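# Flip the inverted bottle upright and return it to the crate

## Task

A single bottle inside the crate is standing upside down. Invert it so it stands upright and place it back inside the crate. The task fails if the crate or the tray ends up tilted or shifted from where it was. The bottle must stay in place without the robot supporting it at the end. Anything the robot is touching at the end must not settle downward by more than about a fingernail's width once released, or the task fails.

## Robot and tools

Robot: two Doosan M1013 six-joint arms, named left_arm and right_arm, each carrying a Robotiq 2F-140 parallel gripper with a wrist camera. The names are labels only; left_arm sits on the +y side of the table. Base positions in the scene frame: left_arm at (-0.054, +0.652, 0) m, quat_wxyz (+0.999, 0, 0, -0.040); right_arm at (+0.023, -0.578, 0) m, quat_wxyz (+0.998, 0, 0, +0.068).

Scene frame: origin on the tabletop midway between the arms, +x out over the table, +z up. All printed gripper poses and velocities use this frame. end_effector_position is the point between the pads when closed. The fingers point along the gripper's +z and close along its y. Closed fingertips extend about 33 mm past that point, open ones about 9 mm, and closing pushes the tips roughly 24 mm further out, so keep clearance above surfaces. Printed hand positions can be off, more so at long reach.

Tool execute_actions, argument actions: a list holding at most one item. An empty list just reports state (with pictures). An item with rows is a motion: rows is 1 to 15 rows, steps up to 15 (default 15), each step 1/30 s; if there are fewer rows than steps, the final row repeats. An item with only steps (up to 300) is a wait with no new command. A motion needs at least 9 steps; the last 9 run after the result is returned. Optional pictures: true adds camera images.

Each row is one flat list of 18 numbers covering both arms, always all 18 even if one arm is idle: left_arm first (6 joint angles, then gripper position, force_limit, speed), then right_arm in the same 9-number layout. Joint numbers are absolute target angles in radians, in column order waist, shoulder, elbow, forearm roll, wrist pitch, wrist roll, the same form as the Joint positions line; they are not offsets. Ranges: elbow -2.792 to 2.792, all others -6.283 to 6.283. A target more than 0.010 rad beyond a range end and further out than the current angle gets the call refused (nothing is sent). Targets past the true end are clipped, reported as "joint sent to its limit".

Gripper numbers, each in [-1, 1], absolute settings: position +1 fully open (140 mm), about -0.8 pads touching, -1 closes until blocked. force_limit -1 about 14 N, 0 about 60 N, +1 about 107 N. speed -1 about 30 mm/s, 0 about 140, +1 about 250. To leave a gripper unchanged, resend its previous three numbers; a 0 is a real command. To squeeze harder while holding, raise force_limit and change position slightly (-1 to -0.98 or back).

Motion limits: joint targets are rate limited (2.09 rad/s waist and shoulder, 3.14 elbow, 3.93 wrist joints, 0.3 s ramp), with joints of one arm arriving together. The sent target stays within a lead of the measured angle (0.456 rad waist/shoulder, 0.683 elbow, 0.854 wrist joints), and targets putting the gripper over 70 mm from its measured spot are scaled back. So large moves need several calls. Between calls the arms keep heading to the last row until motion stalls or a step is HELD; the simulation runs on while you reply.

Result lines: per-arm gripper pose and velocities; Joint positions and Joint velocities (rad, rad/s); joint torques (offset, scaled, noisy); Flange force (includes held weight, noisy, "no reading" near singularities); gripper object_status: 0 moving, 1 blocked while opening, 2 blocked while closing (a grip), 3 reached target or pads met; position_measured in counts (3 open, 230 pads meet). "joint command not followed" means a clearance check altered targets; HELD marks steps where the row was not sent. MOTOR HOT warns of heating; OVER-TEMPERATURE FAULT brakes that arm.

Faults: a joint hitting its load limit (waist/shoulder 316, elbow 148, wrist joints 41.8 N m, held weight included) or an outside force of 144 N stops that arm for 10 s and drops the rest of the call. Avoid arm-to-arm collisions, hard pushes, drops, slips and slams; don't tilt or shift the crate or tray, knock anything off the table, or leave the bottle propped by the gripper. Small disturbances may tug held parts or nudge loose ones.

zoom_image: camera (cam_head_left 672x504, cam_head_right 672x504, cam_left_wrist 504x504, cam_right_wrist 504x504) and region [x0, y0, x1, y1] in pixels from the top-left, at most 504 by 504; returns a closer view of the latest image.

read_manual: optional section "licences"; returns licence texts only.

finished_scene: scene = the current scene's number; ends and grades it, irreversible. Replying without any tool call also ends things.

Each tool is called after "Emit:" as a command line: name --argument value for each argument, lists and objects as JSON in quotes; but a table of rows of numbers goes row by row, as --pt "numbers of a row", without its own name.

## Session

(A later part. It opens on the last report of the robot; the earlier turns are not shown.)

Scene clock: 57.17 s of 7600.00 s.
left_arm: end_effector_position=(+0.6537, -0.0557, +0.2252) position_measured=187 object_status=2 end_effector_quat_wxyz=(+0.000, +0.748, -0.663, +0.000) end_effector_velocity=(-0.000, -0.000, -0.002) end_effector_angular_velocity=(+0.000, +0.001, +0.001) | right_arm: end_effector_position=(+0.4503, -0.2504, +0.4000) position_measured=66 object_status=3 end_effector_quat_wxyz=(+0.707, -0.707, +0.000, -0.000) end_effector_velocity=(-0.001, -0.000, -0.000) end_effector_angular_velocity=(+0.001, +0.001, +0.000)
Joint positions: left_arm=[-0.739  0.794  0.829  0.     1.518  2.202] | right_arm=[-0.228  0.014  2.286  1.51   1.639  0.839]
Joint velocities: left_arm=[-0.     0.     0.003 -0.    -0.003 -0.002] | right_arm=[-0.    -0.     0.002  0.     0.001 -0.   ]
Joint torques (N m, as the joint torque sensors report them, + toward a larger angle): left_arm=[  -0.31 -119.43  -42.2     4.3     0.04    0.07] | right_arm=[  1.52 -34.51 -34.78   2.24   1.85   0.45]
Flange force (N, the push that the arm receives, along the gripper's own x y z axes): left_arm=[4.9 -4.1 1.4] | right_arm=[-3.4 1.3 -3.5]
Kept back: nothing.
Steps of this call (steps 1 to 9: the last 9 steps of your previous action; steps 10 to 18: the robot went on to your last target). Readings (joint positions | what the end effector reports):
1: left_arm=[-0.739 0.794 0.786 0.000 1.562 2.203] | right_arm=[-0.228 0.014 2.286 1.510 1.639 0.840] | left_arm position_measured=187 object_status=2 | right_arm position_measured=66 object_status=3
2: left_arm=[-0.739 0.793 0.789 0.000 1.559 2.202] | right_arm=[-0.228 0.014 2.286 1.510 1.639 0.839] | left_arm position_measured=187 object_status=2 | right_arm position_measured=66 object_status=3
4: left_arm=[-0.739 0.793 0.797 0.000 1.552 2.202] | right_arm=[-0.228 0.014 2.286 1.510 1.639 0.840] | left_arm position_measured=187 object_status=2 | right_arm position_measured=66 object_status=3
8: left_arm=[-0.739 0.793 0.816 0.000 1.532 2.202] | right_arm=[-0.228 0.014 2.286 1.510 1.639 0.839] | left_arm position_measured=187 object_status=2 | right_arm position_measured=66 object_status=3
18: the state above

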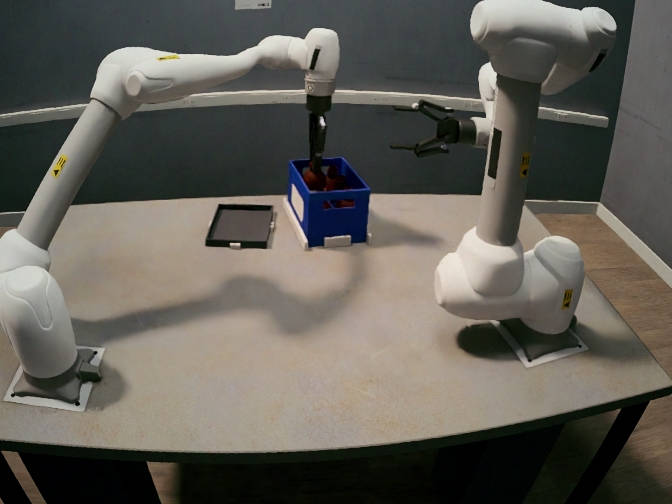

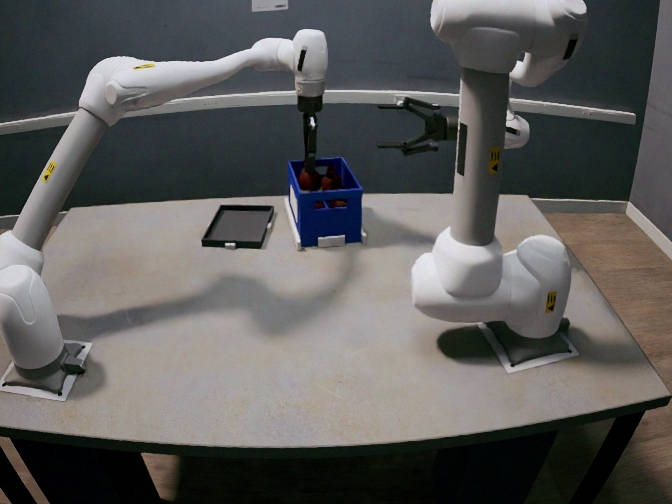

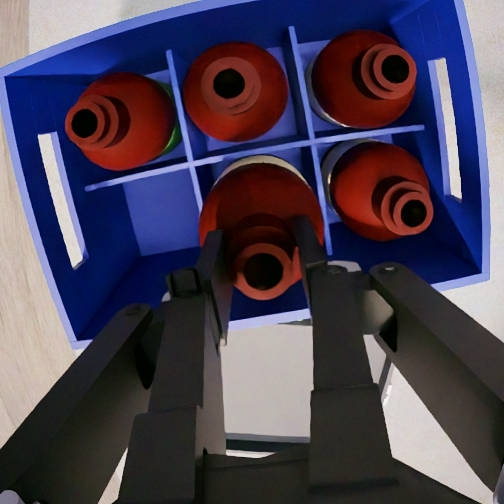

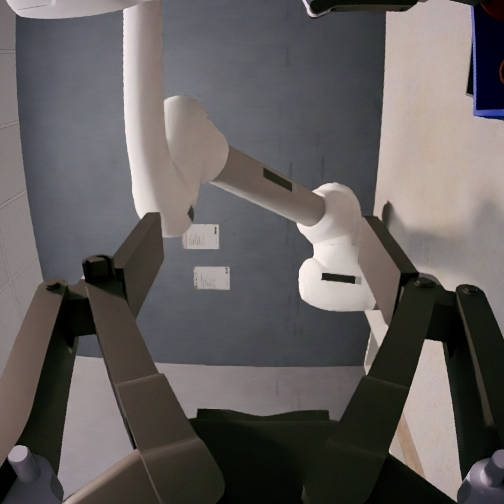

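Emit:
execute_actions --actions '[{"rows": [[-0.7394,0.795,0.8391,0,1.5075,2.2022,-1,0.8,-0.6, -0.2275,0.0142,2.2858,1.5098,1.6389,0.8395,0.5,0.5,0],[-0.7394,0.795,0.8391,0,1.5075,2.2022,-1,0.8,-0.6, -0.2275,0.0142,2.2858,1.5098,1.6389,0.8395,0.5,0.5,0],[-0.7394,0.796,0.8487,0,1.4969,2.2022,-1,0.8,-0.6, -0.2275,0.0142,2.2858,1.5098,1.6389,0.8395,0.5,0.5,0],[-0.7394,0.796,0.8487,0,1.4969,2.2022,-1,0.8,-0.6, -0.2275,0.0142,2.2858,1.5098,1.6389,0.8395,0.5,0.5,0],[-0.7394,0.797,0.858,0,1.4866,2.2022,-1,0.8,-0.6, -0.2275,0.0142,2.2858,1.5098,1.6389,0.8395,0.5,0.5,0],[-0.7394,0.797,0.858,0,1.4866,2.2022,-1,0.8,-0.6, -0.2275,0.0142,2.2858,1.5098,1.6389,0.8395,0.5,0.5,0],[-0.7394,0.7982,0.8671,0,1.4763,2.2022,-1,0.8,-0.6, -0.2275,0.0142,2.2858,1.5098,1.6389,0.8395,0.5,0.5,0],[-0.7394,0.7982,0.8671,0,1.4763,2.2022,-1,0.8,-0.6, -0.2275,0.0142,2.2858,1.5098,1.6389,0.8395,0.5,0.5,0],[-0.7394,0.7995,0.876,0,1.4661,2.2022,-1,0.8,-0.6, -0.2275,0.0142,2.2858,1.5098,1.6389,0.8395,0.5,0.5,0],[-0.7394,0.7995,0.876,0,1.4661,2.2022,-1,0.8,-0.6, -0.2275,0.0142,2.2858,1.5098,1.6389,0.8395,0.5,0.5,0],[-0.7394,0.801,0.8847,0,1.4559,2.2022,-1,0.8,-0.6, -0.2275,0.0142,2.2858,1.5098,1.6389,0.8395,0.5,0.5,0],[-0.7394,0.801,0.8847,0,1.4559,2.2022,-1,0.8,-0.6, -0.2275,0.0142,2.2858,1.5098,1.6389,0.8395,0.5,0.5,0],[-0.7394,0.8025,0.8931,0,1.446,2.2022,-1,0.8,-0.6, -0.2275,0.0142,2.2858,1.5098,1.6389,0.8395,0.5,0.5,0],[-0.7394,0.8025,0.8931,0,1.446,2.2022,-1,0.8,-0.6, -0.2275,0.0142,2.2858,1.5098,1.6389,0.8395,0.5,0.5,0],[-0.7394,0.8042,0.9014,0,1.436,2.2022,-1,0.8,-0.6, -0.2275,0.0142,2.2858,1.5098,1.6389,0.8395,0.5,0.5,0]], "steps": 15}]'

Emit:
execute_actions --actions '[{"steps": 20}]' --pictures true

Scene clock: 58.67 s of 7600.00 s.
left_arm: end_effector_position=(+0.6537, -0.0557, +0.2141) position_measured=187 object_status=2 end_effector_quat_wxyz=(+0.000, +0.748, -0.663, -0.000) end_effector_velocity=(+0.001, -0.001, -0.084) end_effector_angular_velocity=(-0.007, -0.004, +0.001) | right_arm: end_effector_position=(+0.4503, -0.2504, +0.4000) position_measured=66 object_status=3 end_effector_quat_wxyz=(+0.707, -0.707, +0.000, -0.000) end_effector_velocity=(-0.001, +0.000, -0.000) end_effector_angular_velocity=(-0.001, +0.001, +0.000)
Joint positions: left_arm=[-0.739  0.796  0.846 -0.     1.5    2.202] | right_arm=[-0.228  0.014  2.286  1.51   1.639  0.84 ]
Joint velocities: left_arm=[ 0.     0.011  0.132 -0.002 -0.151 -0.001] | right_arm=[ 0.    -0.     0.001 -0.001 -0.     0.   ]
Joint torques (N m, as the joint torque sensors report them, + toward a larger angle): left_arm=[   2.07 -114.62  -40.28    4.05   -0.05    0.  ] | right_arm=[  0.82 -35.27 -35.19   2.29   1.96   0.52]
Flange force (N, the push that the arm receives, along the gripper's own x y z axes): left_arm=[1.8 0.2 -0.6] | right_arm=[-2.7 2.6 -1.7]
Steps of this call (steps 1 to 15: the robot went on to your last target; steps 16 to 39: nothing new was sent; steps 40 to 45: the first 6 steps of this action). Readings (joint positions | what the end effector reports):
40: left_arm=[-0.739 0.794 0.830 -0.000 1.518 2.202] | right_arm=[-0.228 0.014 2.286 1.510 1.639 0.840] | left_arm position_measured=187 object_status=2 | right_arm position_measured=66 object_status=3
41: left_arm=[-0.739 0.794 0.832 -0.000 1.515 2.202] | right_arm=[-0.228 0.014 2.286 1.510 1.639 0.840] | left_arm position_measured=187 object_status=2 | right_arm position_measured=66 object_status=3
43: left_arm=[-0.739 0.795 0.838 -0.000 1.508 2.202] | right_arm=[-0.228 0.014 2.286 1.510 1.639 0.839] | left_arm position_measured=187 object_status=2 | right_arm position_measured=66 object_status=3
45: the state above

Scene clock: 59.33 s of 7600.00 s.
left_arm: end_effector_position=(+0.6537, -0.0557, +0.1751) position_measured=187 object_status=2 end_effector_quat_wxyz=(+0.000, +0.748, -0.663, +0.000) end_effector_velocity=(+0.001, -0.001, -0.000) end_effector_angular_velocity=(-0.001, -0.001, +0.001) | right_arm: end_effector_position=(+0.4503, -0.2504, +0.4000) position_measured=66 object_status=3 end_effector_quat_wxyz=(+0.707, -0.707, +0.000, -0.000) end_effector_velocity=(-0.001, +0.000, -0.001) end_effector_angular_velocity=(+0.000, +0.002, +0.001)
Joint positions: left_arm=[-0.739  0.804  0.901 -0.     1.436  2.202] | right_arm=[-0.228  0.014  2.286  1.51   1.639  0.84 ]
Joint velocities: left_arm=[ 0.     0.001 -0.     0.    -0.002 -0.001] | right_arm=[ 0.     0.001  0.001 -0.     0.001  0.001]
Joint torques (N m, as the joint torque sensors report them, + toward a larger angle): left_arm=[  -0.3  -119.97  -41.75    4.21   -0.06    0.1 ] | right_arm=[  1.62 -34.44 -35.08   2.14   1.8    0.6 ]
Flange force (N, the push that the arm receives, along the gripper's own x y z axes): left_arm=[5.2 -4.4 1.1] | right_arm=[-3.6 2.3 -3.8]
Kept back: nothing.
Steps of this call (steps 1 to 9: the last 9 steps of your previous action; steps 10 to 20: the robot went on to your last target). Readings (joint positions | what the end effector reports):
1: left_arm=[-0.739 0.796 0.850 -0.000 1.495 2.202] | right_arm=[-0.228 0.014 2.286 1.510 1.639 0.839] | left_arm position_measured=187 object_status=2 | right_arm position_measured=66 object_status=3
2: left_arm=[-0.739 0.797 0.855 -0.000 1.490 2.202] | right_arm=[-0.228 0.014 2.286 1.510 1.639 0.839] | left_arm position_measured=187 object_status=2 | right_arm position_measured=66 object_status=3
4: left_arm=[-0.739 0.798 0.864 -0.000 1.480 2.202] | right_arm=[-0.228 0.014 2.286 1.510 1.639 0.840] | left_arm position_measured=187 object_status=2 | right_arm position_measured=66 object_status=3
8: left_arm=[-0.739 0.801 0.881 -0.000 1.460 2.202] | right_arm=[-0.228 0.014 2.286 1.510 1.639 0.840] | left_arm position_measured=187 object_status=2 | right_arm position_measured=66 object_status=3
20: the state above

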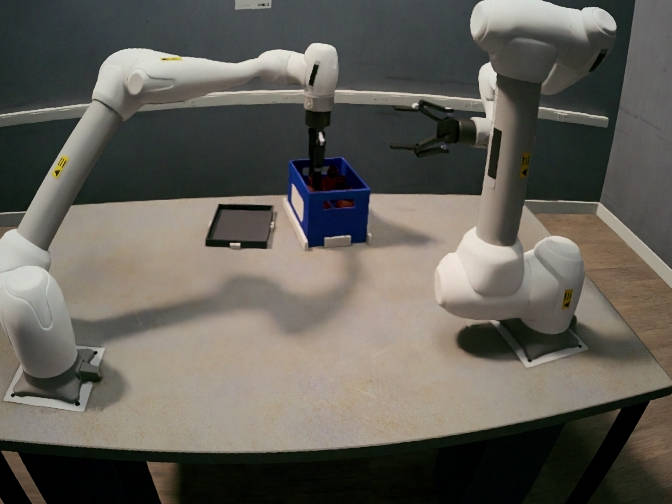

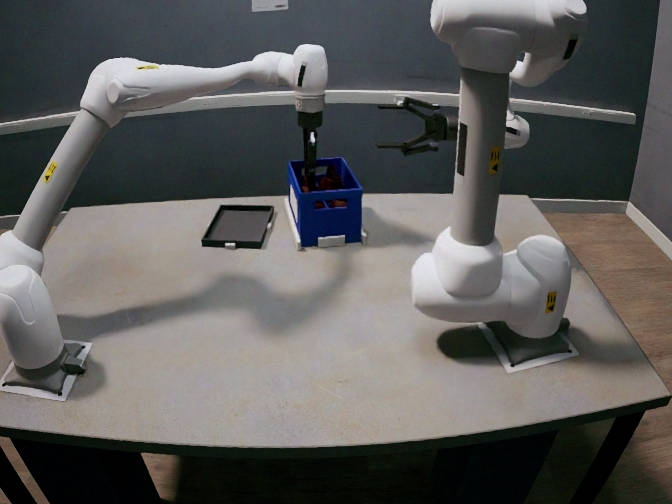

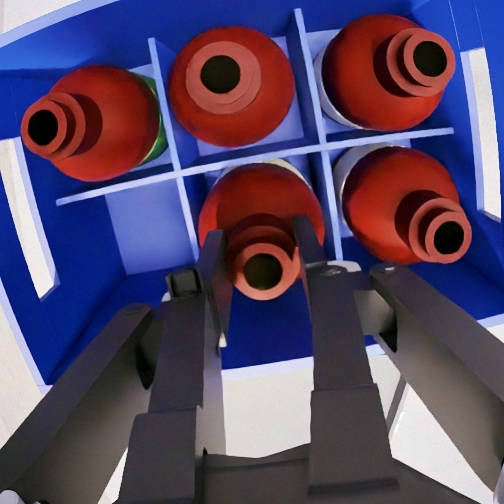

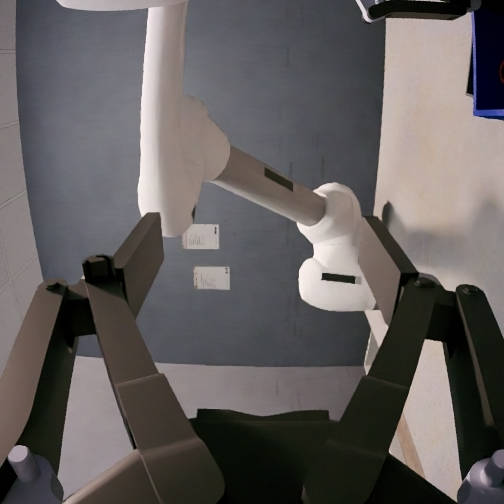

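Emit:
execute_actions --actions '[{"rows": [[-0.7394,0.8053,0.9066,0,1.4297,2.2022,-1,0.8,-0.6, -0.2275,0.0142,2.2858,1.5098,1.6389,0.8395,0.5,0.5,0]], "steps": 9}]'

Emit:
execute_actions --actions '[{"rows": [[-0.7394,0.8061,0.9105,0,1.425,2.2022,-1,0.8,-0.6, -0.2275,0.0142,2.2858,1.5098,1.6389,0.8395,0.5,0.5,0]], "steps": 9}]'

Emit:
execute_actions --actions '[{"steps": 11}]'

Scene clock: 59.80 s of 7600.00 s.
left_arm: end_effector_position=(+0.6537, -0.0557, +0.1749) position_measured=187 object_status=2 end_effector_quat_wxyz=(+0.000, +0.748, -0.663, -0.000) end_effector_velocity=(-0.000, +0.000, -0.001) end_effector_angular_velocity=(+0.001, +0.001, -0.001) | right_arm: end_effector_position=(+0.4503, -0.2504, +0.4000) position_measured=66 object_status=3 end_effector_quat_wxyz=(+0.707, -0.707, +0.000, -0.000) end_effector_velocity=(-0.001, +0.000, +0.000) end_effector_angular_velocity=(+0.000, +0.000, +0.001)
Joint positions: left_arm=[-0.739  0.804  0.901 -0.     1.436  2.202] | right_arm=[-0.228  0.014  2.286  1.51   1.639  0.84 ]
Joint velocities: left_arm=[-0.     0.     0.002  0.001 -0.001  0.001] | right_arm=[ 0.001 -0.001  0.    -0.     0.001  0.001]
Joint torques (N m, as the joint torque sensors report them, + toward a larger angle): left_arm=[   0.37 -119.95  -41.9     4.27    0.03   -0.01] | right_arm=[  1.92 -35.2  -34.9    2.25   1.88   0.53]
Flange force (N, the push that the arm receives, along the gripper's own x y z axes): left_arm=[5.2 -3.4 2.4] | right_arm=[-2.6 2.2 -4.2]
Kept back: the last 9 steps of this action.
Steps of this call (steps 1 to 14: the robot went on to your last target). Readings (joint positions | what the end effector reports):
1: left_arm=[-0.739 0.804 0.901 -0.000 1.436 2.202] | right_arm=[-0.228 0.014 2.286 1.510 1.639 0.840] | left_arm position_measured=187 object_status=2 | right_arm position_measured=66 object_status=3
2: left_arm=[-0.739 0.804 0.901 -0.000 1.436 2.202] | right_arm=[-0.228 0.014 2.286 1.510 1.639 0.840] | left_arm position_measured=187 object_status=2 | right_arm position_measured=66 object_status=3
4: left_arm=[-0.739 0.804 0.901 -0.000 1.436 2.202] | right_arm=[-0.228 0.014 2.286 1.510 1.639 0.840] | left_arm position_measured=187 object_status=2 | right_arm position_measured=66 object_status=3
8: left_arm=[-0.739 0.804 0.901 -0.000 1.436 2.202] | right_arm=[-0.228 0.014 2.286 1.510 1.639 0.840] | left_arm position_measured=187 object_status=2 | right_arm position_measured=66 object_status=3
14: the state above

Scene clock: 60.10 s of 7600.00 s.
left_arm: end_effector_position=(+0.6537, -0.0557, +0.1711) position_measured=187 object_status=2 end_effector_quat_wxyz=(+0.000, +0.748, -0.663, -0.000) end_effector_velocity=(-0.000, +0.001, -0.002) end_effector_angular_velocity=(+0.001, +0.000, -0.001) | right_arm: end_effector_position=(+0.4503, -0.2504, +0.4000) position_measured=66 object_status=3 end_effector_quat_wxyz=(+0.707, -0.707, +0.000, -0.000) end_effector_velocity=(-0.000, -0.000, +0.000) end_effector_angular_velocity=(+0.000, -0.000, -0.001)
Joint positions: left_arm=[-0.739  0.805  0.906 -0.     1.43   2.202] | right_arm=[-0.228  0.014  2.286  1.51   1.639  0.839]
Joint velocities: left_arm=[ 0.     0.     0.004  0.    -0.003  0.001] | right_arm=[-0.001 -0.001  0.     0.     0.    -0.   ]
Joint torques (N m, as the joint torque sensors report them, + toward a larger angle): left_arm=[   0.4  -119.11  -41.88    4.25    0.18    0.05] | right_arm=[  1.58 -34.17 -34.89   2.24   1.93   0.56]
Flange force (N, the push that the arm receives, along the gripper's own x y z axes): left_arm=[3.0 -1.9 1.6] | right_arm=[-4.0 0.9 -3.7]
Kept back: the last 9 steps of this action.
Steps of this call (steps 1 to 9: the last 9 steps of your previous action). Readings (joint positions | what the end effector reports):
1: left_arm=[-0.739 0.804 0.902 -0.000 1.436 2.202] | right_arm=[-0.228 0.014 2.286 1.510 1.639 0.840] | left_arm position_measured=187 object_status=2 | right_arm position_measured=66 object_status=3
2: left_arm=[-0.739 0.804 0.903 -0.000 1.434 2.202] | right_arm=[-0.228 0.014 2.286 1.510 1.639 0.840] | left_arm position_measured=187 object_status=2 | right_arm position_measured=66 object_status=3
4: left_arm=[-0.739 0.805 0.905 -0.000 1.432 2.202] | right_arm=[-0.228 0.014 2.286 1.510 1.639 0.840] | left_arm position_measured=187 object_status=2 | right_arm position_measured=66 object_status=3
8: left_arm=[-0.739 0.805 0.906 -0.000 1.430 2.202] | right_arm=[-0.228 0.014 2.286 1.510 1.639 0.840] | left_arm position_measured=187 object_status=2 | right_arm position_measured=66 object_status=3
9: the state above

Scene clock: 60.47 s of 7600.00 s.
left_arm: end_effector_position=(+0.6537, -0.0556, +0.1681) position_measured=187 object_status=2 end_effector_quat_wxyz=(+0.000, +0.748, -0.663, -0.000) end_effector_velocity=(-0.000, +0.000, +0.000) end_effector_angular_velocity=(-0.001, +0.002, +0.001) | right_arm: end_effector_position=(+0.4503, -0.2504, +0.4000) position_measured=66 object_status=3 end_effector_quat_wxyz=(+0.707, -0.707, +0.000, -0.000) end_effector_velocity=(+0.000, -0.000, -0.000) end_effector_angular_velocity=(+0.000, +0.001, -0.001)
Joint positions: left_arm=[-0.739  0.806  0.91  -0.     1.425  2.202] | right_arm=[-0.228  0.014  2.286  1.51   1.639  0.84 ]
Joint velocities: left_arm=[ 0.001 -0.001  0.001 -0.002  0.     0.   ] | right_arm=[-0.001 -0.     0.001  0.    -0.     0.001]
Joint torques (N m, as the joint torque sensors report them, + toward a larger angle): left_arm=[   0.21 -119.53  -41.56    4.28    0.34    0.05] | right_arm=[  0.83 -35.59 -34.97   2.16   1.89   0.56]
Flange force (N, the push that the arm receives, along the gripper's own x y z axes): left_arm=[3.8 -3.4 1.8] | right_arm=[-1.9 2.9 -1.8]
Kept back: nothing.
Steps of this call (steps 1 to 9: the last 9 steps of your previous action; steps 10 to 11: the robot went on to your last target). Readings (joint positions | what the end effector reports):
1: left_arm=[-0.739 0.805 0.907 -0.000 1.430 2.202] | right_arm=[-0.228 0.014 2.286 1.510 1.639 0.840] | left_arm position_measured=187 object_status=2 | right_arm position_measured=66 object_status=3
2: left_arm=[-0.739 0.805 0.907 -0.000 1.429 2.202] | right_arm=[-0.228 0.014 2.286 1.510 1.639 0.840] | left_arm position_measured=187 object_status=2 | right_arm position_measured=66 object_status=3
4: left_arm=[-0.739 0.806 0.909 -0.000 1.427 2.202] | right_arm=[-0.228 0.014 2.286 1.510 1.639 0.840] | left_arm position_measured=187 object_status=2 | right_arm position_measured=66 object_status=3
8: left_arm=[-0.739 0.806 0.910 -0.000 1.425 2.202] | right_arm=[-0.228 0.014 2.286 1.510 1.639 0.840] | left_arm position_measured=187 object_status=2 | right_arm position_measured=66 object_status=3
11: the state above

Emit:
execute_actions --actions '[{"rows": [[-0.7394,0.8067,0.9131,0,1.4218,2.2022,-1,0.8,-0.6, -0.2275,0.0142,2.2858,1.5098,1.6389,0.8395,0.5,0.5,0]], "steps": 9}]'

Emit:
execute_actions --actions '[{"steps": 11}]'

Scene clock: 60.67 s of 7600.00 s.
left_arm: end_effector_position=(+0.6537, -0.0556, +0.1680) position_measured=187 object_status=2 end_effector_quat_wxyz=(+0.000, +0.748, -0.663, -0.000) end_effector_velocity=(+0.000, +0.000, -0.001) end_effector_angular_velocity=(+0.001, -0.001, -0.001) | right_arm: end_effector_position=(+0.4503, -0.2504, +0.4000) position_measured=66 object_status=3 end_effector_quat_wxyz=(+0.707, -0.707, +0.000, -0.000) end_effector_velocity=(+0.000, -0.000, -0.001) end_effector_angular_velocity=(+0.000, -0.000, -0.000)
Joint positions: left_arm=[-0.739  0.806  0.91  -0.     1.425  2.202] | right_arm=[-0.228  0.014  2.286  1.51   1.639  0.84 ]
Joint velocities: left_arm=[-0.     0.     0.001  0.001 -0.001  0.   ] | right_arm=[-0.     0.001  0.001  0.     0.    -0.001]
Joint torques (N m, as the joint torque sensors report them, + toward a larger angle): left_arm=[   0.07 -119.98  -41.75    4.19    0.14   -0.03] | right_arm=[  1.71 -34.   -34.68   2.28   1.94   0.55]
Flange force (N, the push that the arm receives, along the gripper's own x y z axes): left_arm=[4.7 -3.6 2.4] | right_arm=[-3.5 1.0 -4.1]
Kept back: the last 9 steps of this action.
Steps of this call (steps 1 to 6: the robot went on to your last target). Readings (joint positions | what the end effector reports):
1: left_arm=[-0.739 0.806 0.910 -0.000 1.425 2.202] | right_arm=[-0.228 0.014 2.286 1.510 1.639 0.840] | left_arm position_measured=187 object_status=2 | right_arm position_measured=66 object_status=3
2: left_arm=[-0.739 0.806 0.910 -0.000 1.425 2.202] | right_arm=[-0.228 0.014 2.286 1.510 1.639 0.840] | left_arm position_measured=187 object_status=2 | right_arm position_measured=66 object_status=3
4: left_arm=[-0.739 0.806 0.910 -0.000 1.425 2.202] | right_arm=[-0.228 0.014 2.286 1.510 1.639 0.840] | left_arm position_measured=187 object_status=2 | right_arm position_measured=66 object_status=3
6: the state above

Scene clock: 61.03 s of 7600.00 s.
left_arm: end_effector_position=(+0.6537, -0.0556, +0.1660) position_measured=187 object_status=2 end_effector_quat_wxyz=(+0.000, +0.748, -0.663, -0.000) end_effector_velocity=(-0.000, -0.000, -0.001) end_effector_angular_velocity=(-0.001, +0.001, -0.000) | right_arm: end_effector_position=(+0.4503, -0.2504, +0.4000) position_measured=66 object_status=3 end_effector_quat_wxyz=(+0.707, -0.707, +0.000, -0.000) end_effector_velocity=(-0.001, +0.000, -0.000) end_effector_angular_velocity=(+0.000, +0.000, +0.000)
Joint positions: left_arm=[-0.739  0.807  0.913 -0.     1.422  2.202] | right_arm=[-0.228  0.014  2.286  1.51   1.639  0.84 ]
Joint velocities: left_arm=[ 0.     0.001  0.    -0.001 -0.001  0.001] | right_arm=[ 0.    -0.     0.001  0.     0.    -0.001]
Joint torques (N m, as the joint torque sensors report them, + toward a larger angle): left_arm=[   0.11 -120.21  -42.35    4.17    0.05   -0.03] | right_arm=[  1.42 -34.82 -34.78   2.29   1.84   0.57]
Flange force (N, the push that the arm receives, along the gripper's own x y z axes): left_arm=[3.4 -2.4 2.7] | right_arm=[-2.6 2.2 -3.4]
Kept back: nothing.
Steps of this call (steps 1 to 9: the last 9 steps of your previous action; steps 10 to 11: the robot went on to your last target). Readings (joint positions | what the end effector reports):
1: left_arm=[-0.739 0.806 0.911 -0.000 1.425 2.202] | right_arm=[-0.228 0.014 2.286 1.510 1.639 0.840] | left_arm position_measured=187 object_status=2 | right_arm position_measured=66 object_status=3
2: left_arm=[-0.739 0.806 0.911 -0.000 1.424 2.202] | right_arm=[-0.228 0.014 2.286 1.510 1.639 0.839] | left_arm position_measured=187 object_status=2 | right_arm position_measured=66 object_status=3
4: left_arm=[-0.739 0.807 0.912 -0.000 1.423 2.202] | right_arm=[-0.228 0.014 2.286 1.510 1.639 0.840] | left_arm position_measured=187 object_status=2 | right_arm position_measured=66 object_status=3
8: left_arm=[-0.739 0.807 0.913 -0.000 1.422 2.202] | right_arm=[-0.228 0.014 2.286 1.510 1.639 0.840] | left_arm position_measured=187 object_status=2 | right_arm position_measured=66 object_status=3
11: the state above

Emit:
execute_actions --actions '[{"rows": [[-0.7394,0.8073,0.9157,0,1.4186,2.2022,-1,0.8,-0.6, -0.2275,0.0142,2.2858,1.5098,1.6389,0.8395,0.5,0.5,0]], "steps": 9}]'

Emit:
execute_actions --actions '[{"steps": 11}]'

Scene clock: 61.27 s of 7600.00 s.
left_arm: end_effector_position=(+0.6537, -0.0556, +0.1660) position_measured=187 object_status=2 end_effector_quat_wxyz=(-0.000, +0.748, -0.663, -0.000) end_effector_velocity=(+0.000, +0.001, -0.001) end_effector_angular_velocity=(+0.002, +0.000, +0.001) | right_arm: end_effector_position=(+0.4503, -0.2504, +0.4000) position_measured=66 object_status=3 end_effector_quat_wxyz=(+0.707, -0.707, +0.000, -0.000) end_effector_velocity=(+0.000, +0.000, -0.000) end_effector_angular_velocity=(-0.000, -0.000, +0.000)
Joint positions: left_arm=[-0.739  0.807  0.913  0.     1.422  2.202] | right_arm=[-0.228  0.014  2.286  1.51   1.639  0.84 ]
Joint velocities: left_arm=[ 0.001  0.     0.002  0.001 -0.    -0.   ] | right_arm=[ 0.     0.001 -0.001 -0.    -0.    -0.   ]
Joint torques (N m, as the joint torque sensors report them, + toward a larger angle): left_arm=[   0.03 -119.37  -41.69    4.35    0.1     0.05] | right_arm=[  1.06 -35.28 -34.9    2.2    1.88   0.51]
Flange force (N, the push that the arm receives, along the gripper's own x y z axes): left_arm=[4.0 -3.2 2.4] | right_arm=[-1.8 2.9 -2.4]
Kept back: the last 9 steps of this action.
Steps of this call (steps 1 to 7: the robot went on to your last target). Readings (joint positions | what the end effector reports):
1: left_arm=[-0.739 0.807 0.913 -0.000 1.422 2.202] | right_arm=[-0.228 0.014 2.286 1.510 1.639 0.840] | left_arm position_measured=187 object_status=2 | right_arm position_measured=66 object_status=3
2: left_arm=[-0.739 0.807 0.913 -0.000 1.422 2.202] | right_arm=[-0.228 0.014 2.286 1.510 1.639 0.840] | left_arm position_measured=187 object_status=2 | right_arm position_measured=66 object_status=3
4: left_arm=[-0.739 0.807 0.913 -0.000 1.422 2.202] | right_arm=[-0.228 0.014 2.286 1.510 1.639 0.840] | left_arm position_measured=187 object_status=2 | right_arm position_measured=66 object_status=3
7: the state above

Scene clock: 61.63 s of 7600.00 s.
left_arm: end_effector_position=(+0.6537, -0.0556, +0.1640) position_measured=187 object_status=2 end_effector_quat_wxyz=(-0.000, +0.748, -0.663, -0.000) end_effector_velocity=(+0.000, +0.000, +0.001) end_effector_angular_velocity=(-0.000, -0.001, -0.000) | right_arm: end_effector_position=(+0.4503, -0.2504, +0.4000) position_measured=66 object_status=3 end_effector_quat_wxyz=(+0.707, -0.707, +0.000, -0.000) end_effector_velocity=(-0.000, +0.000, +0.000) end_effector_angular_velocity=(+0.000, -0.000, +0.001)
Joint positions: left_arm=[-0.739  0.807  0.916  0.     1.419  2.202] | right_arm=[-0.228  0.014  2.286  1.51   1.639  0.84 ]
Joint velocities: left_arm=[-0.    -0.001 -0.     0.001 -0.     0.   ] | right_arm=[ 0.001 -0.    -0.     0.     0.    -0.   ]
Joint torques (N m, as the joint torque sensors report them, + toward a larger angle): left_arm=[  -0.22 -119.18  -42.71    4.31    0.     -0.01] | right_arm=[  0.54 -34.97 -35.07   2.2    1.86   0.64]
Flange force (N, the push that the arm receives, along the gripper's own x y z axes): left_arm=[0.3 -0.4 2.5] | right_arm=[-2.7 2.7 -1.2]
Kept back: nothing.
Steps of this call (steps 1 to 9: the last 9 steps of your previous action; steps 10 to 11: the robot went on to your last target). Readings (joint positions | what the end effector reports):
1: left_arm=[-0.739 0.807 0.913 0.000 1.422 2.202] | right_arm=[-0.228 0.014 2.286 1.510 1.639 0.839] | left_arm position_measured=187 object_status=2 | right_arm position_measured=66 object_status=3
2: left_arm=[-0.739 0.807 0.914 0.000 1.421 2.202] | right_arm=[-0.228 0.014 2.286 1.510 1.639 0.839] | left_arm position_measured=187 object_status=2 | right_arm position_measured=66 object_status=3
4: left_arm=[-0.739 0.807 0.915 0.000 1.420 2.202] | right_arm=[-0.228 0.014 2.286 1.510 1.639 0.840] | left_arm position_measured=187 object_status=2 | right_arm position_measured=66 object_status=3
8: left_arm=[-0.739 0.807 0.916 0.000 1.419 2.202] | right_arm=[-0.228 0.014 2.286 1.510 1.639 0.840] | left_arm position_measured=187 object_status=2 | right_arm position_measured=66 object_status=3
11: the state above

Emit:
execute_actions --actions '[{"rows": [[-0.7394,0.8079,0.9183,0,1.4154,2.2022,-1,0.8,-0.6, -0.2275,0.0142,2.2858,1.5098,1.6389,0.8395,0.5,0.5,0]], "steps": 9}]'

Emit:
execute_actions --actions '[{"steps": 11}]'

Scene clock: 61.97 s of 7600.00 s.
left_arm: end_effector_position=(+0.6537, -0.0556, +0.1639) position_measured=187 object_status=2 end_effector_quat_wxyz=(-0.000, +0.748, -0.663, -0.000) end_effector_velocity=(-0.000, -0.000, +0.000) end_effector_angular_velocity=(-0.001, -0.000, -0.002) | right_arm: end_effector_position=(+0.4503, -0.2504, +0.4000) position_measured=66 object_status=3 end_effector_quat_wxyz=(+0.707, -0.707, +0.000, -0.000) end_effector_velocity=(-0.000, -0.000, +0.000) end_effector_angular_velocity=(-0.000, -0.000, -0.001)
Joint positions: left_arm=[-0.739  0.807  0.916  0.     1.419  2.202] | right_arm=[-0.228  0.014  2.286  1.51   1.639  0.84 ]
Joint velocities: left_arm=[-0.     0.    -0.    -0.    -0.     0.002] | right_arm=[-0.    -0.001  0.     0.    -0.     0.   ]
Joint torques (N m, as the joint torque sensors report them, + toward a larger angle): left_arm=[  -0.17 -119.87  -41.86    4.25    0.23    0.06] | right_arm=[  0.97 -35.03 -35.05   2.15   1.85   0.5 ]
Flange force (N, the push that the arm receives, along the gripper's own x y z axes): left_arm=[4.1 -3.2 2.5] | right_arm=[-2.7 2.3 -2.2]
Kept back: the last 9 steps of this action.
Steps of this call (steps 1 to 10: the robot went on to your last target). Readings (joint positions | what the end effector reports):
1: left_arm=[-0.739 0.807 0.916 0.000 1.419 2.202] | right_arm=[-0.228 0.014 2.286 1.510 1.639 0.840] | left_arm position_measured=187 object_status=2 | right_arm position_measured=66 object_status=3
2: left_arm=[-0.739 0.807 0.916 0.000 1.419 2.202] | right_arm=[-0.228 0.014 2.286 1.510 1.639 0.840] | left_arm position_measured=187 object_status=2 | right_arm position_measured=66 object_status=3
4: left_arm=[-0.739 0.807 0.916 0.000 1.419 2.202] | right_arm=[-0.228 0.014 2.286 1.510 1.639 0.840] | left_arm position_measured=187 object_status=2 | right_arm position_measured=66 object_status=3
8: left_arm=[-0.739 0.807 0.916 0.000 1.419 2.202] | right_arm=[-0.228 0.014 2.286 1.510 1.639 0.840] | left_arm position_measured=187 object_status=2 | right_arm position_measured=66 object_status=3
10: the state above

Scene clock: 62.33 s of 7600.00 s.
left_arm: end_effector_position=(+0.6537, -0.0557, +0.1624) position_measured=187 object_status=2 end_effector_quat_wxyz=(+0.000, +0.748, -0.663, +0.000) end_effector_velocity=(+0.001, +0.000, -0.003) end_effector_angular_velocity=(+0.002, +0.001, -0.000) | right_arm: end_effector_position=(+0.4503, -0.2504, +0.4000) position_measured=66 object_status=3 end_effector_quat_wxyz=(+0.707, -0.707, +0.000, -0.000) end_effector_velocity=(-0.001, -0.000, +0.000) end_effector_angular_velocity=(-0.000, -0.000, +0.000)
Joint positions: left_arm=[-0.739  0.808  0.918  0.     1.415  2.202] | right_arm=[-0.228  0.014  2.286  1.51   1.639  0.84 ]
Joint velocities: left_arm=[ 0.     0.003  0.     0.001 -0.001  0.001] | right_arm=[-0.    -0.001  0.001 -0.     0.    -0.   ]
Joint torques (N m, as the joint torque sensors report them, + toward a larger angle): left_arm=[  1.71 -61.7  -12.17   5.11  -1.26   0.04] | right_arm=[  0.25 -35.19 -34.88   2.23   1.92   0.67]
Flange force (N, the push that the arm receives, along the gripper's own x y z axes): left_arm=[0.2 1.9 -54.7] | right_arm=[-2.5 2.3 -0.4]
Kept back: nothing.
Steps of this call (steps 1 to 9: the last 9 steps of your previous action; steps 10 to 11: the robot went on to your last target). Readings (joint positions | what the end effector reports):
1: left_arm=[-0.739 0.807 0.916 0.000 1.419 2.202] | right_arm=[-0.228 0.014 2.286 1.510 1.639 0.840] | left_arm position_measured=187 object_status=2 | right_arm position_measured=66 object_status=3
2: left_arm=[-0.739 0.807 0.916 0.000 1.418 2.202] | right_arm=[-0.228 0.014 2.286 1.510 1.639 0.840] | left_arm position_measured=187 object_status=2 | right_arm position_measured=66 object_status=3
4: left_arm=[-0.739 0.807 0.917 0.000 1.416 2.202] | right_arm=[-0.228 0.014 2.286 1.510 1.639 0.840] | left_arm position_measured=187 object_status=2 | right_arm position_measured=66 object_status=3
8: left_arm=[-0.739 0.807 0.918 0.000 1.416 2.202] | right_arm=[-0.228 0.014 2.286 1.510 1.639 0.840] | left_arm position_measured=187 object_status=2 | right_arm position_measured=66 object_status=3
11: the state above

Contact. Release and lift.

Emit:
execute_actions --actions '[{"rows": [[-0.7394,0.8074,0.9163,0,1.4179,2.2022,-0.2,0.8,-0.3, -0.2275,0.0142,2.2858,1.5098,1.6389,0.8395,0.5,0.5,0]], "steps": 12}]'

Emit:
execute_actions --actions '[{"rows": [[-0.7394,0.8042,0.9014,0,1.436,2.2022,-0.2,0.8,-0.3, -0.2275,0.0142,2.2858,1.5098,1.6389,0.8395,0.5,0.5,0],[-0.7394,0.8042,0.9014,0,1.436,2.2022,-0.2,0.8,-0.3, -0.2275,0.0142,2.2858,1.5098,1.6389,0.8395,0.5,0.5,0],[-0.7394,0.801,0.8847,0,1.4559,2.2022,-0.2,0.8,-0.3, -0.2275,0.0142,2.2858,1.5098,1.6389,0.8395,0.5,0.5,0],[-0.7394,0.801,0.8847,0,1.4559,2.2022,-0.2,0.8,-0.3, -0.2275,0.0142,2.2858,1.5098,1.6389,0.8395,0.5,0.5,0],[-0.7394,0.7982,0.8671,0,1.4763,2.2022,-0.2,0.8,-0.3, -0.2275,0.0142,2.2858,1.5098,1.6389,0.8395,0.5,0.5,0],[-0.7394,0.7982,0.8671,0,1.4763,2.2022,-0.2,0.8,-0.3, -0.2275,0.0142,2.2858,1.5098,1.6389,0.8395,0.5,0.5,0],[-0.7394,0.7942,0.8294,0,1.5179,2.2022,-0.2,0.8,-0.3, -0.2275,0.0142,2.2858,1.5098,1.6389,0.8395,0.5,0.5,0],[-0.7394,0.7942,0.8294,0,1.5179,2.2022,-0.2,0.8,-0.3, -0.2275,0.0142,2.2858,1.5098,1.6389,0.8395,0.5,0.5,0],[-0.7394,0.7942,0.8294,0,1.5179,2.2022,-0.2,0.8,-0.3, -0.2275,0.0142,2.2858,1.5098,1.6389,0.8395,0.5,0.5,0],[-0.7394,0.7925,0.7878,0,1.5613,2.2022,-0.2,0.8,-0.3, -0.2275,0.0142,2.2858,1.5098,1.6389,0.8395,0.5,0.5,0]], "steps": 15}]'

Emit:
execute_actions --actions '[{"steps": 18}]' --pictures true

Scene clock: 63.47 s of 7600.00 s.
left_arm: end_effector_position=(+0.6536, -0.0555, +0.1609) position_measured=179 object_status=0 end_effector_quat_wxyz=(-0.000, +0.748, -0.663, -0.001) end_effector_velocity=(-0.006, +0.004, -0.031) end_effector_angular_velocity=(+0.032, +0.033, +0.001) | right_arm: end_effector_position=(+0.4503, -0.2504, +0.4000) position_measured=66 object_status=3 end_effector_quat_wxyz=(+0.707, -0.707, +0.000, -0.000) end_effector_velocity=(+0.000, +0.000, +0.000) end_effector_angular_velocity=(+0.000, -0.000, +0.000)
Joint positions: left_arm=[-0.739  0.809  0.919 -0.     1.415  2.202] | right_arm=[-0.228  0.014  2.286  1.51   1.639  0.84 ]
Joint velocities: left_arm=[-0.001  0.026  0.009 -0.002  0.011 -0.001] | right_arm=[ 0.     0.    -0.001  0.     0.     0.   ]
Joint torques (N m, as the joint torque sensors report them, + toward a larger angle): left_arm=[  -0.6  -125.44  -42.29    4.31    0.05    0.07] | right_arm=[  1.6  -35.1  -35.     2.18   1.84   0.58]
Flange force (N, the push that the arm receives, along the gripper's own x y z axes): left_arm=[12.4 -8.7 2.9] | right_arm=[-2.6 2.1 -3.6]
Steps of this call (steps 1 to 15: the robot went on to your last target; steps 16 to 31: nothing new was sent; steps 32 to 34: the first 3 steps of this action). Readings (joint positions | what the end effector reports):
32: left_arm=[-0.739 0.808 0.918 -0.000 1.415 2.202] | right_arm=[-0.228 0.014 2.286 1.510 1.639 0.839] | left_arm position_measured=187 object_status=0 | right_arm position_measured=66 object_status=3
33: left_arm=[-0.739 0.808 0.918 -0.000 1.415 2.202] | right_arm=[-0.228 0.014 2.286 1.510 1.639 0.840] | left_arm position_measured=187 object_status=0 | right_arm position_measured=66 object_status=3
34: the state above

Scene clock: 63.97 s of 7600.00 s.
left_arm: end_effector_position=(+0.6537, -0.0557, +0.1836) position_measured=154 object_status=3 end_effector_quat_wxyz=(-0.000, +0.748, -0.663, -0.000) end_effector_velocity=(+0.000, +0.001, +0.166) end_effector_angular_velocity=(+0.008, +0.004, -0.000) | right_arm: end_effector_position=(+0.4503, -0.2504, +0.4000) position_measured=66 object_status=3 end_effector_quat_wxyz=(+0.707, -0.707, +0.000, -0.000) end_effector_velocity=(-0.000, -0.000, -0.000) end_effector_angular_velocity=(-0.000, +0.000, -0.000)
Joint positions: left_arm=[-0.739  0.802  0.89  -0.     1.45   2.202] | right_arm=[-0.228  0.014  2.286  1.51   1.639  0.84 ]
Joint velocities: left_arm=[ 0.    -0.038 -0.232  0.002  0.278  0.   ] | right_arm=[-0.    -0.     0.001 -0.001 -0.    -0.   ]
Joint torques (N m, as the joint torque sensors report them, + toward a larger angle): left_arm=[  -2.78 -117.66  -41.13    4.42    0.32    0.08] | right_arm=[  0.78 -35.72 -35.05   2.26   1.87   0.49]
Flange force (N, the push that the arm receives, along the gripper's own x y z axes): left_arm=[4.6 -5.4 -2.4] | right_arm=[-1.5 3.3 -1.9]
Steps of this call (steps 1 to 9: the last 9 steps of your previous action; steps 10 to 15: the first 6 steps of this action). Readings (joint positions | what the end effector reports):
10: left_arm=[-0.739 0.807 0.916 -0.000 1.418 2.202] | right_arm=[-0.228 0.014 2.286 1.510 1.639 0.840] | left_arm position_measured=154 object_status=0 | right_arm position_measured=66 object_status=3
11: left_arm=[-0.739 0.807 0.913 -0.000 1.422 2.202] | right_arm=[-0.228 0.014 2.286 1.510 1.639 0.840] | left_arm position_measured=154 object_status=3 | right_arm position_measured=66 object_status=3
13: left_arm=[-0.739 0.805 0.903 -0.000 1.434 2.202] | right_arm=[-0.228 0.014 2.286 1.510 1.639 0.840] | left_arm position_measured=154 object_status=3 | right_arm position_measured=66 object_status=3
15: the state above

Scene clock: 64.57 s of 7600.00 s.
left_arm: end_effector_position=(+0.6537, -0.0557, +0.2498) position_measured=154 object_status=3 end_effector_quat_wxyz=(-0.000, +0.748, -0.663, -0.000) end_effector_velocity=(-0.000, -0.001, +0.002) end_effector_angular_velocity=(-0.001, -0.001, -0.001) | right_arm: end_effector_position=(+0.4503, -0.2504, +0.4000) position_measured=66 object_status=3 end_effector_quat_wxyz=(+0.707, -0.707, +0.000, -0.000) end_effector_velocity=(+0.001, -0.000, +0.001) end_effector_angular_velocity=(-0.000, -0.003, -0.001)
Joint positions: left_arm=[-0.739  0.793  0.788  0.     1.561  2.202] | right_arm=[-0.228  0.014  2.286  1.51   1.639  0.84 ]
Joint velocities: left_arm=[-0.    -0.    -0.002 -0.001  0.001  0.001] | right_arm=[-0.    -0.    -0.002  0.    -0.    -0.001]
Joint torques (N m, as the joint torque sensors report them, + toward a larger angle): left_arm=[  -0.5  -116.    -39.83    4.2     0.16    0.1 ] | right_arm=[  1.55 -35.24 -35.03   2.16   1.88   0.65]
Flange force (N, the push that the arm receives, along the gripper's own x y z axes): left_arm=[6.6 -5.6 -2.7] | right_arm=[-2.2 3.0 -3.5]
Kept back: nothing.
Steps of this call (steps 1 to 9: the last 9 steps of your previous action; steps 10 to 18: the robot went on to your last target). Readings (joint positions | what the end effector reports):
1: left_arm=[-0.739 0.801 0.882 -0.000 1.459 2.202] | right_arm=[-0.228 0.014 2.286 1.510 1.639 0.839] | left_arm position_measured=154 object_status=3 | right_arm position_measured=66 object_status=3
2: left_arm=[-0.739 0.799 0.872 -0.000 1.471 2.202] | right_arm=[-0.228 0.014 2.286 1.510 1.639 0.839] | left_arm position_measured=154 object_status=3 | right_arm position_measured=66 object_status=3
4: left_arm=[-0.739 0.796 0.848 0.000 1.497 2.202] | right_arm=[-0.228 0.014 2.286 1.510 1.639 0.840] | left_arm position_measured=154 object_status=3 | right_arm position_measured=66 object_status=3
8: left_arm=[-0.739 0.793 0.801 0.000 1.547 2.202] | right_arm=[-0.228 0.014 2.286 1.510 1.639 0.840] | left_arm position_measured=154 object_status=3 | right_arm position_measured=66 object_status=3
18: the state above

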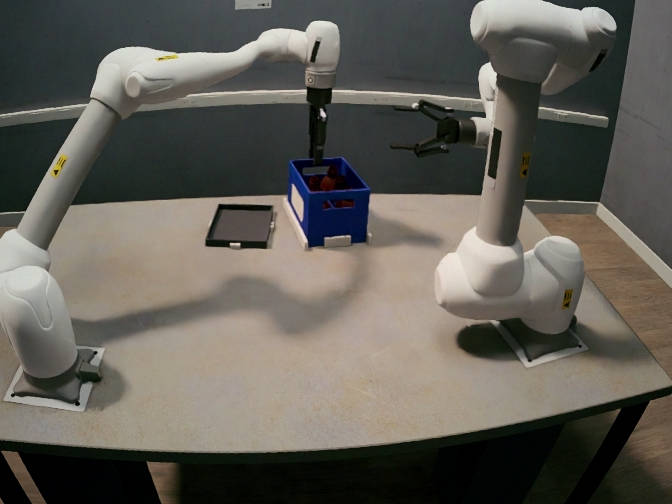

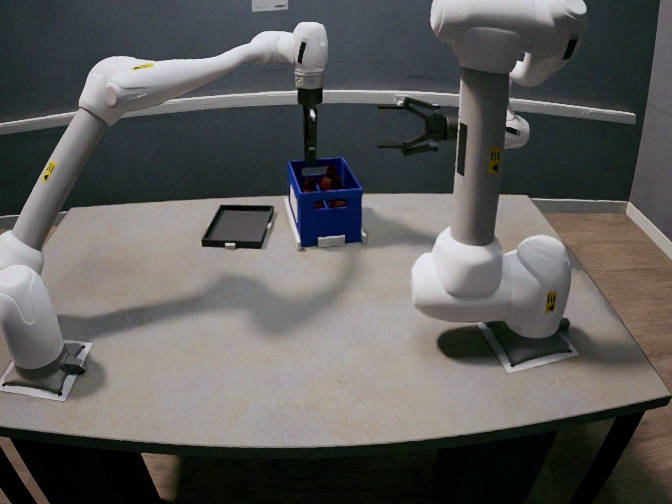

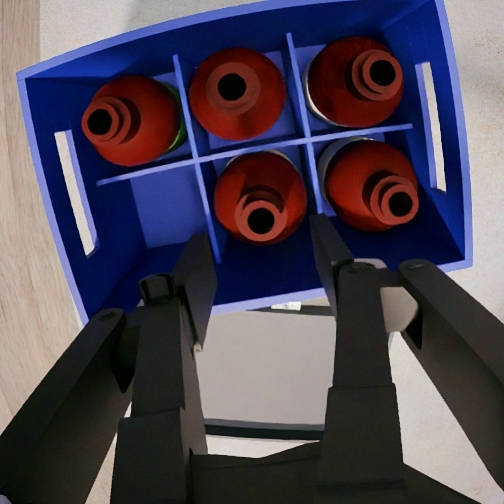

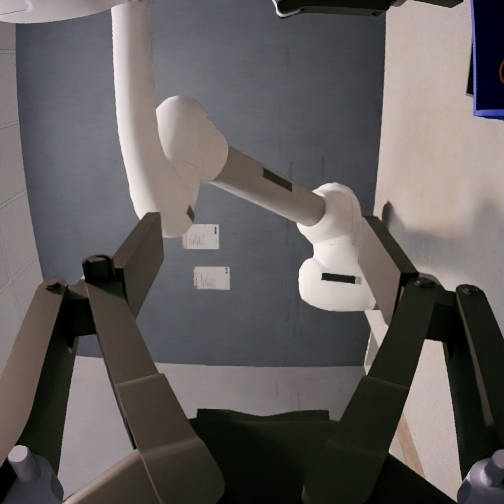

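Emit:
finished_scene --scene 1

The scene is finished: the task was done.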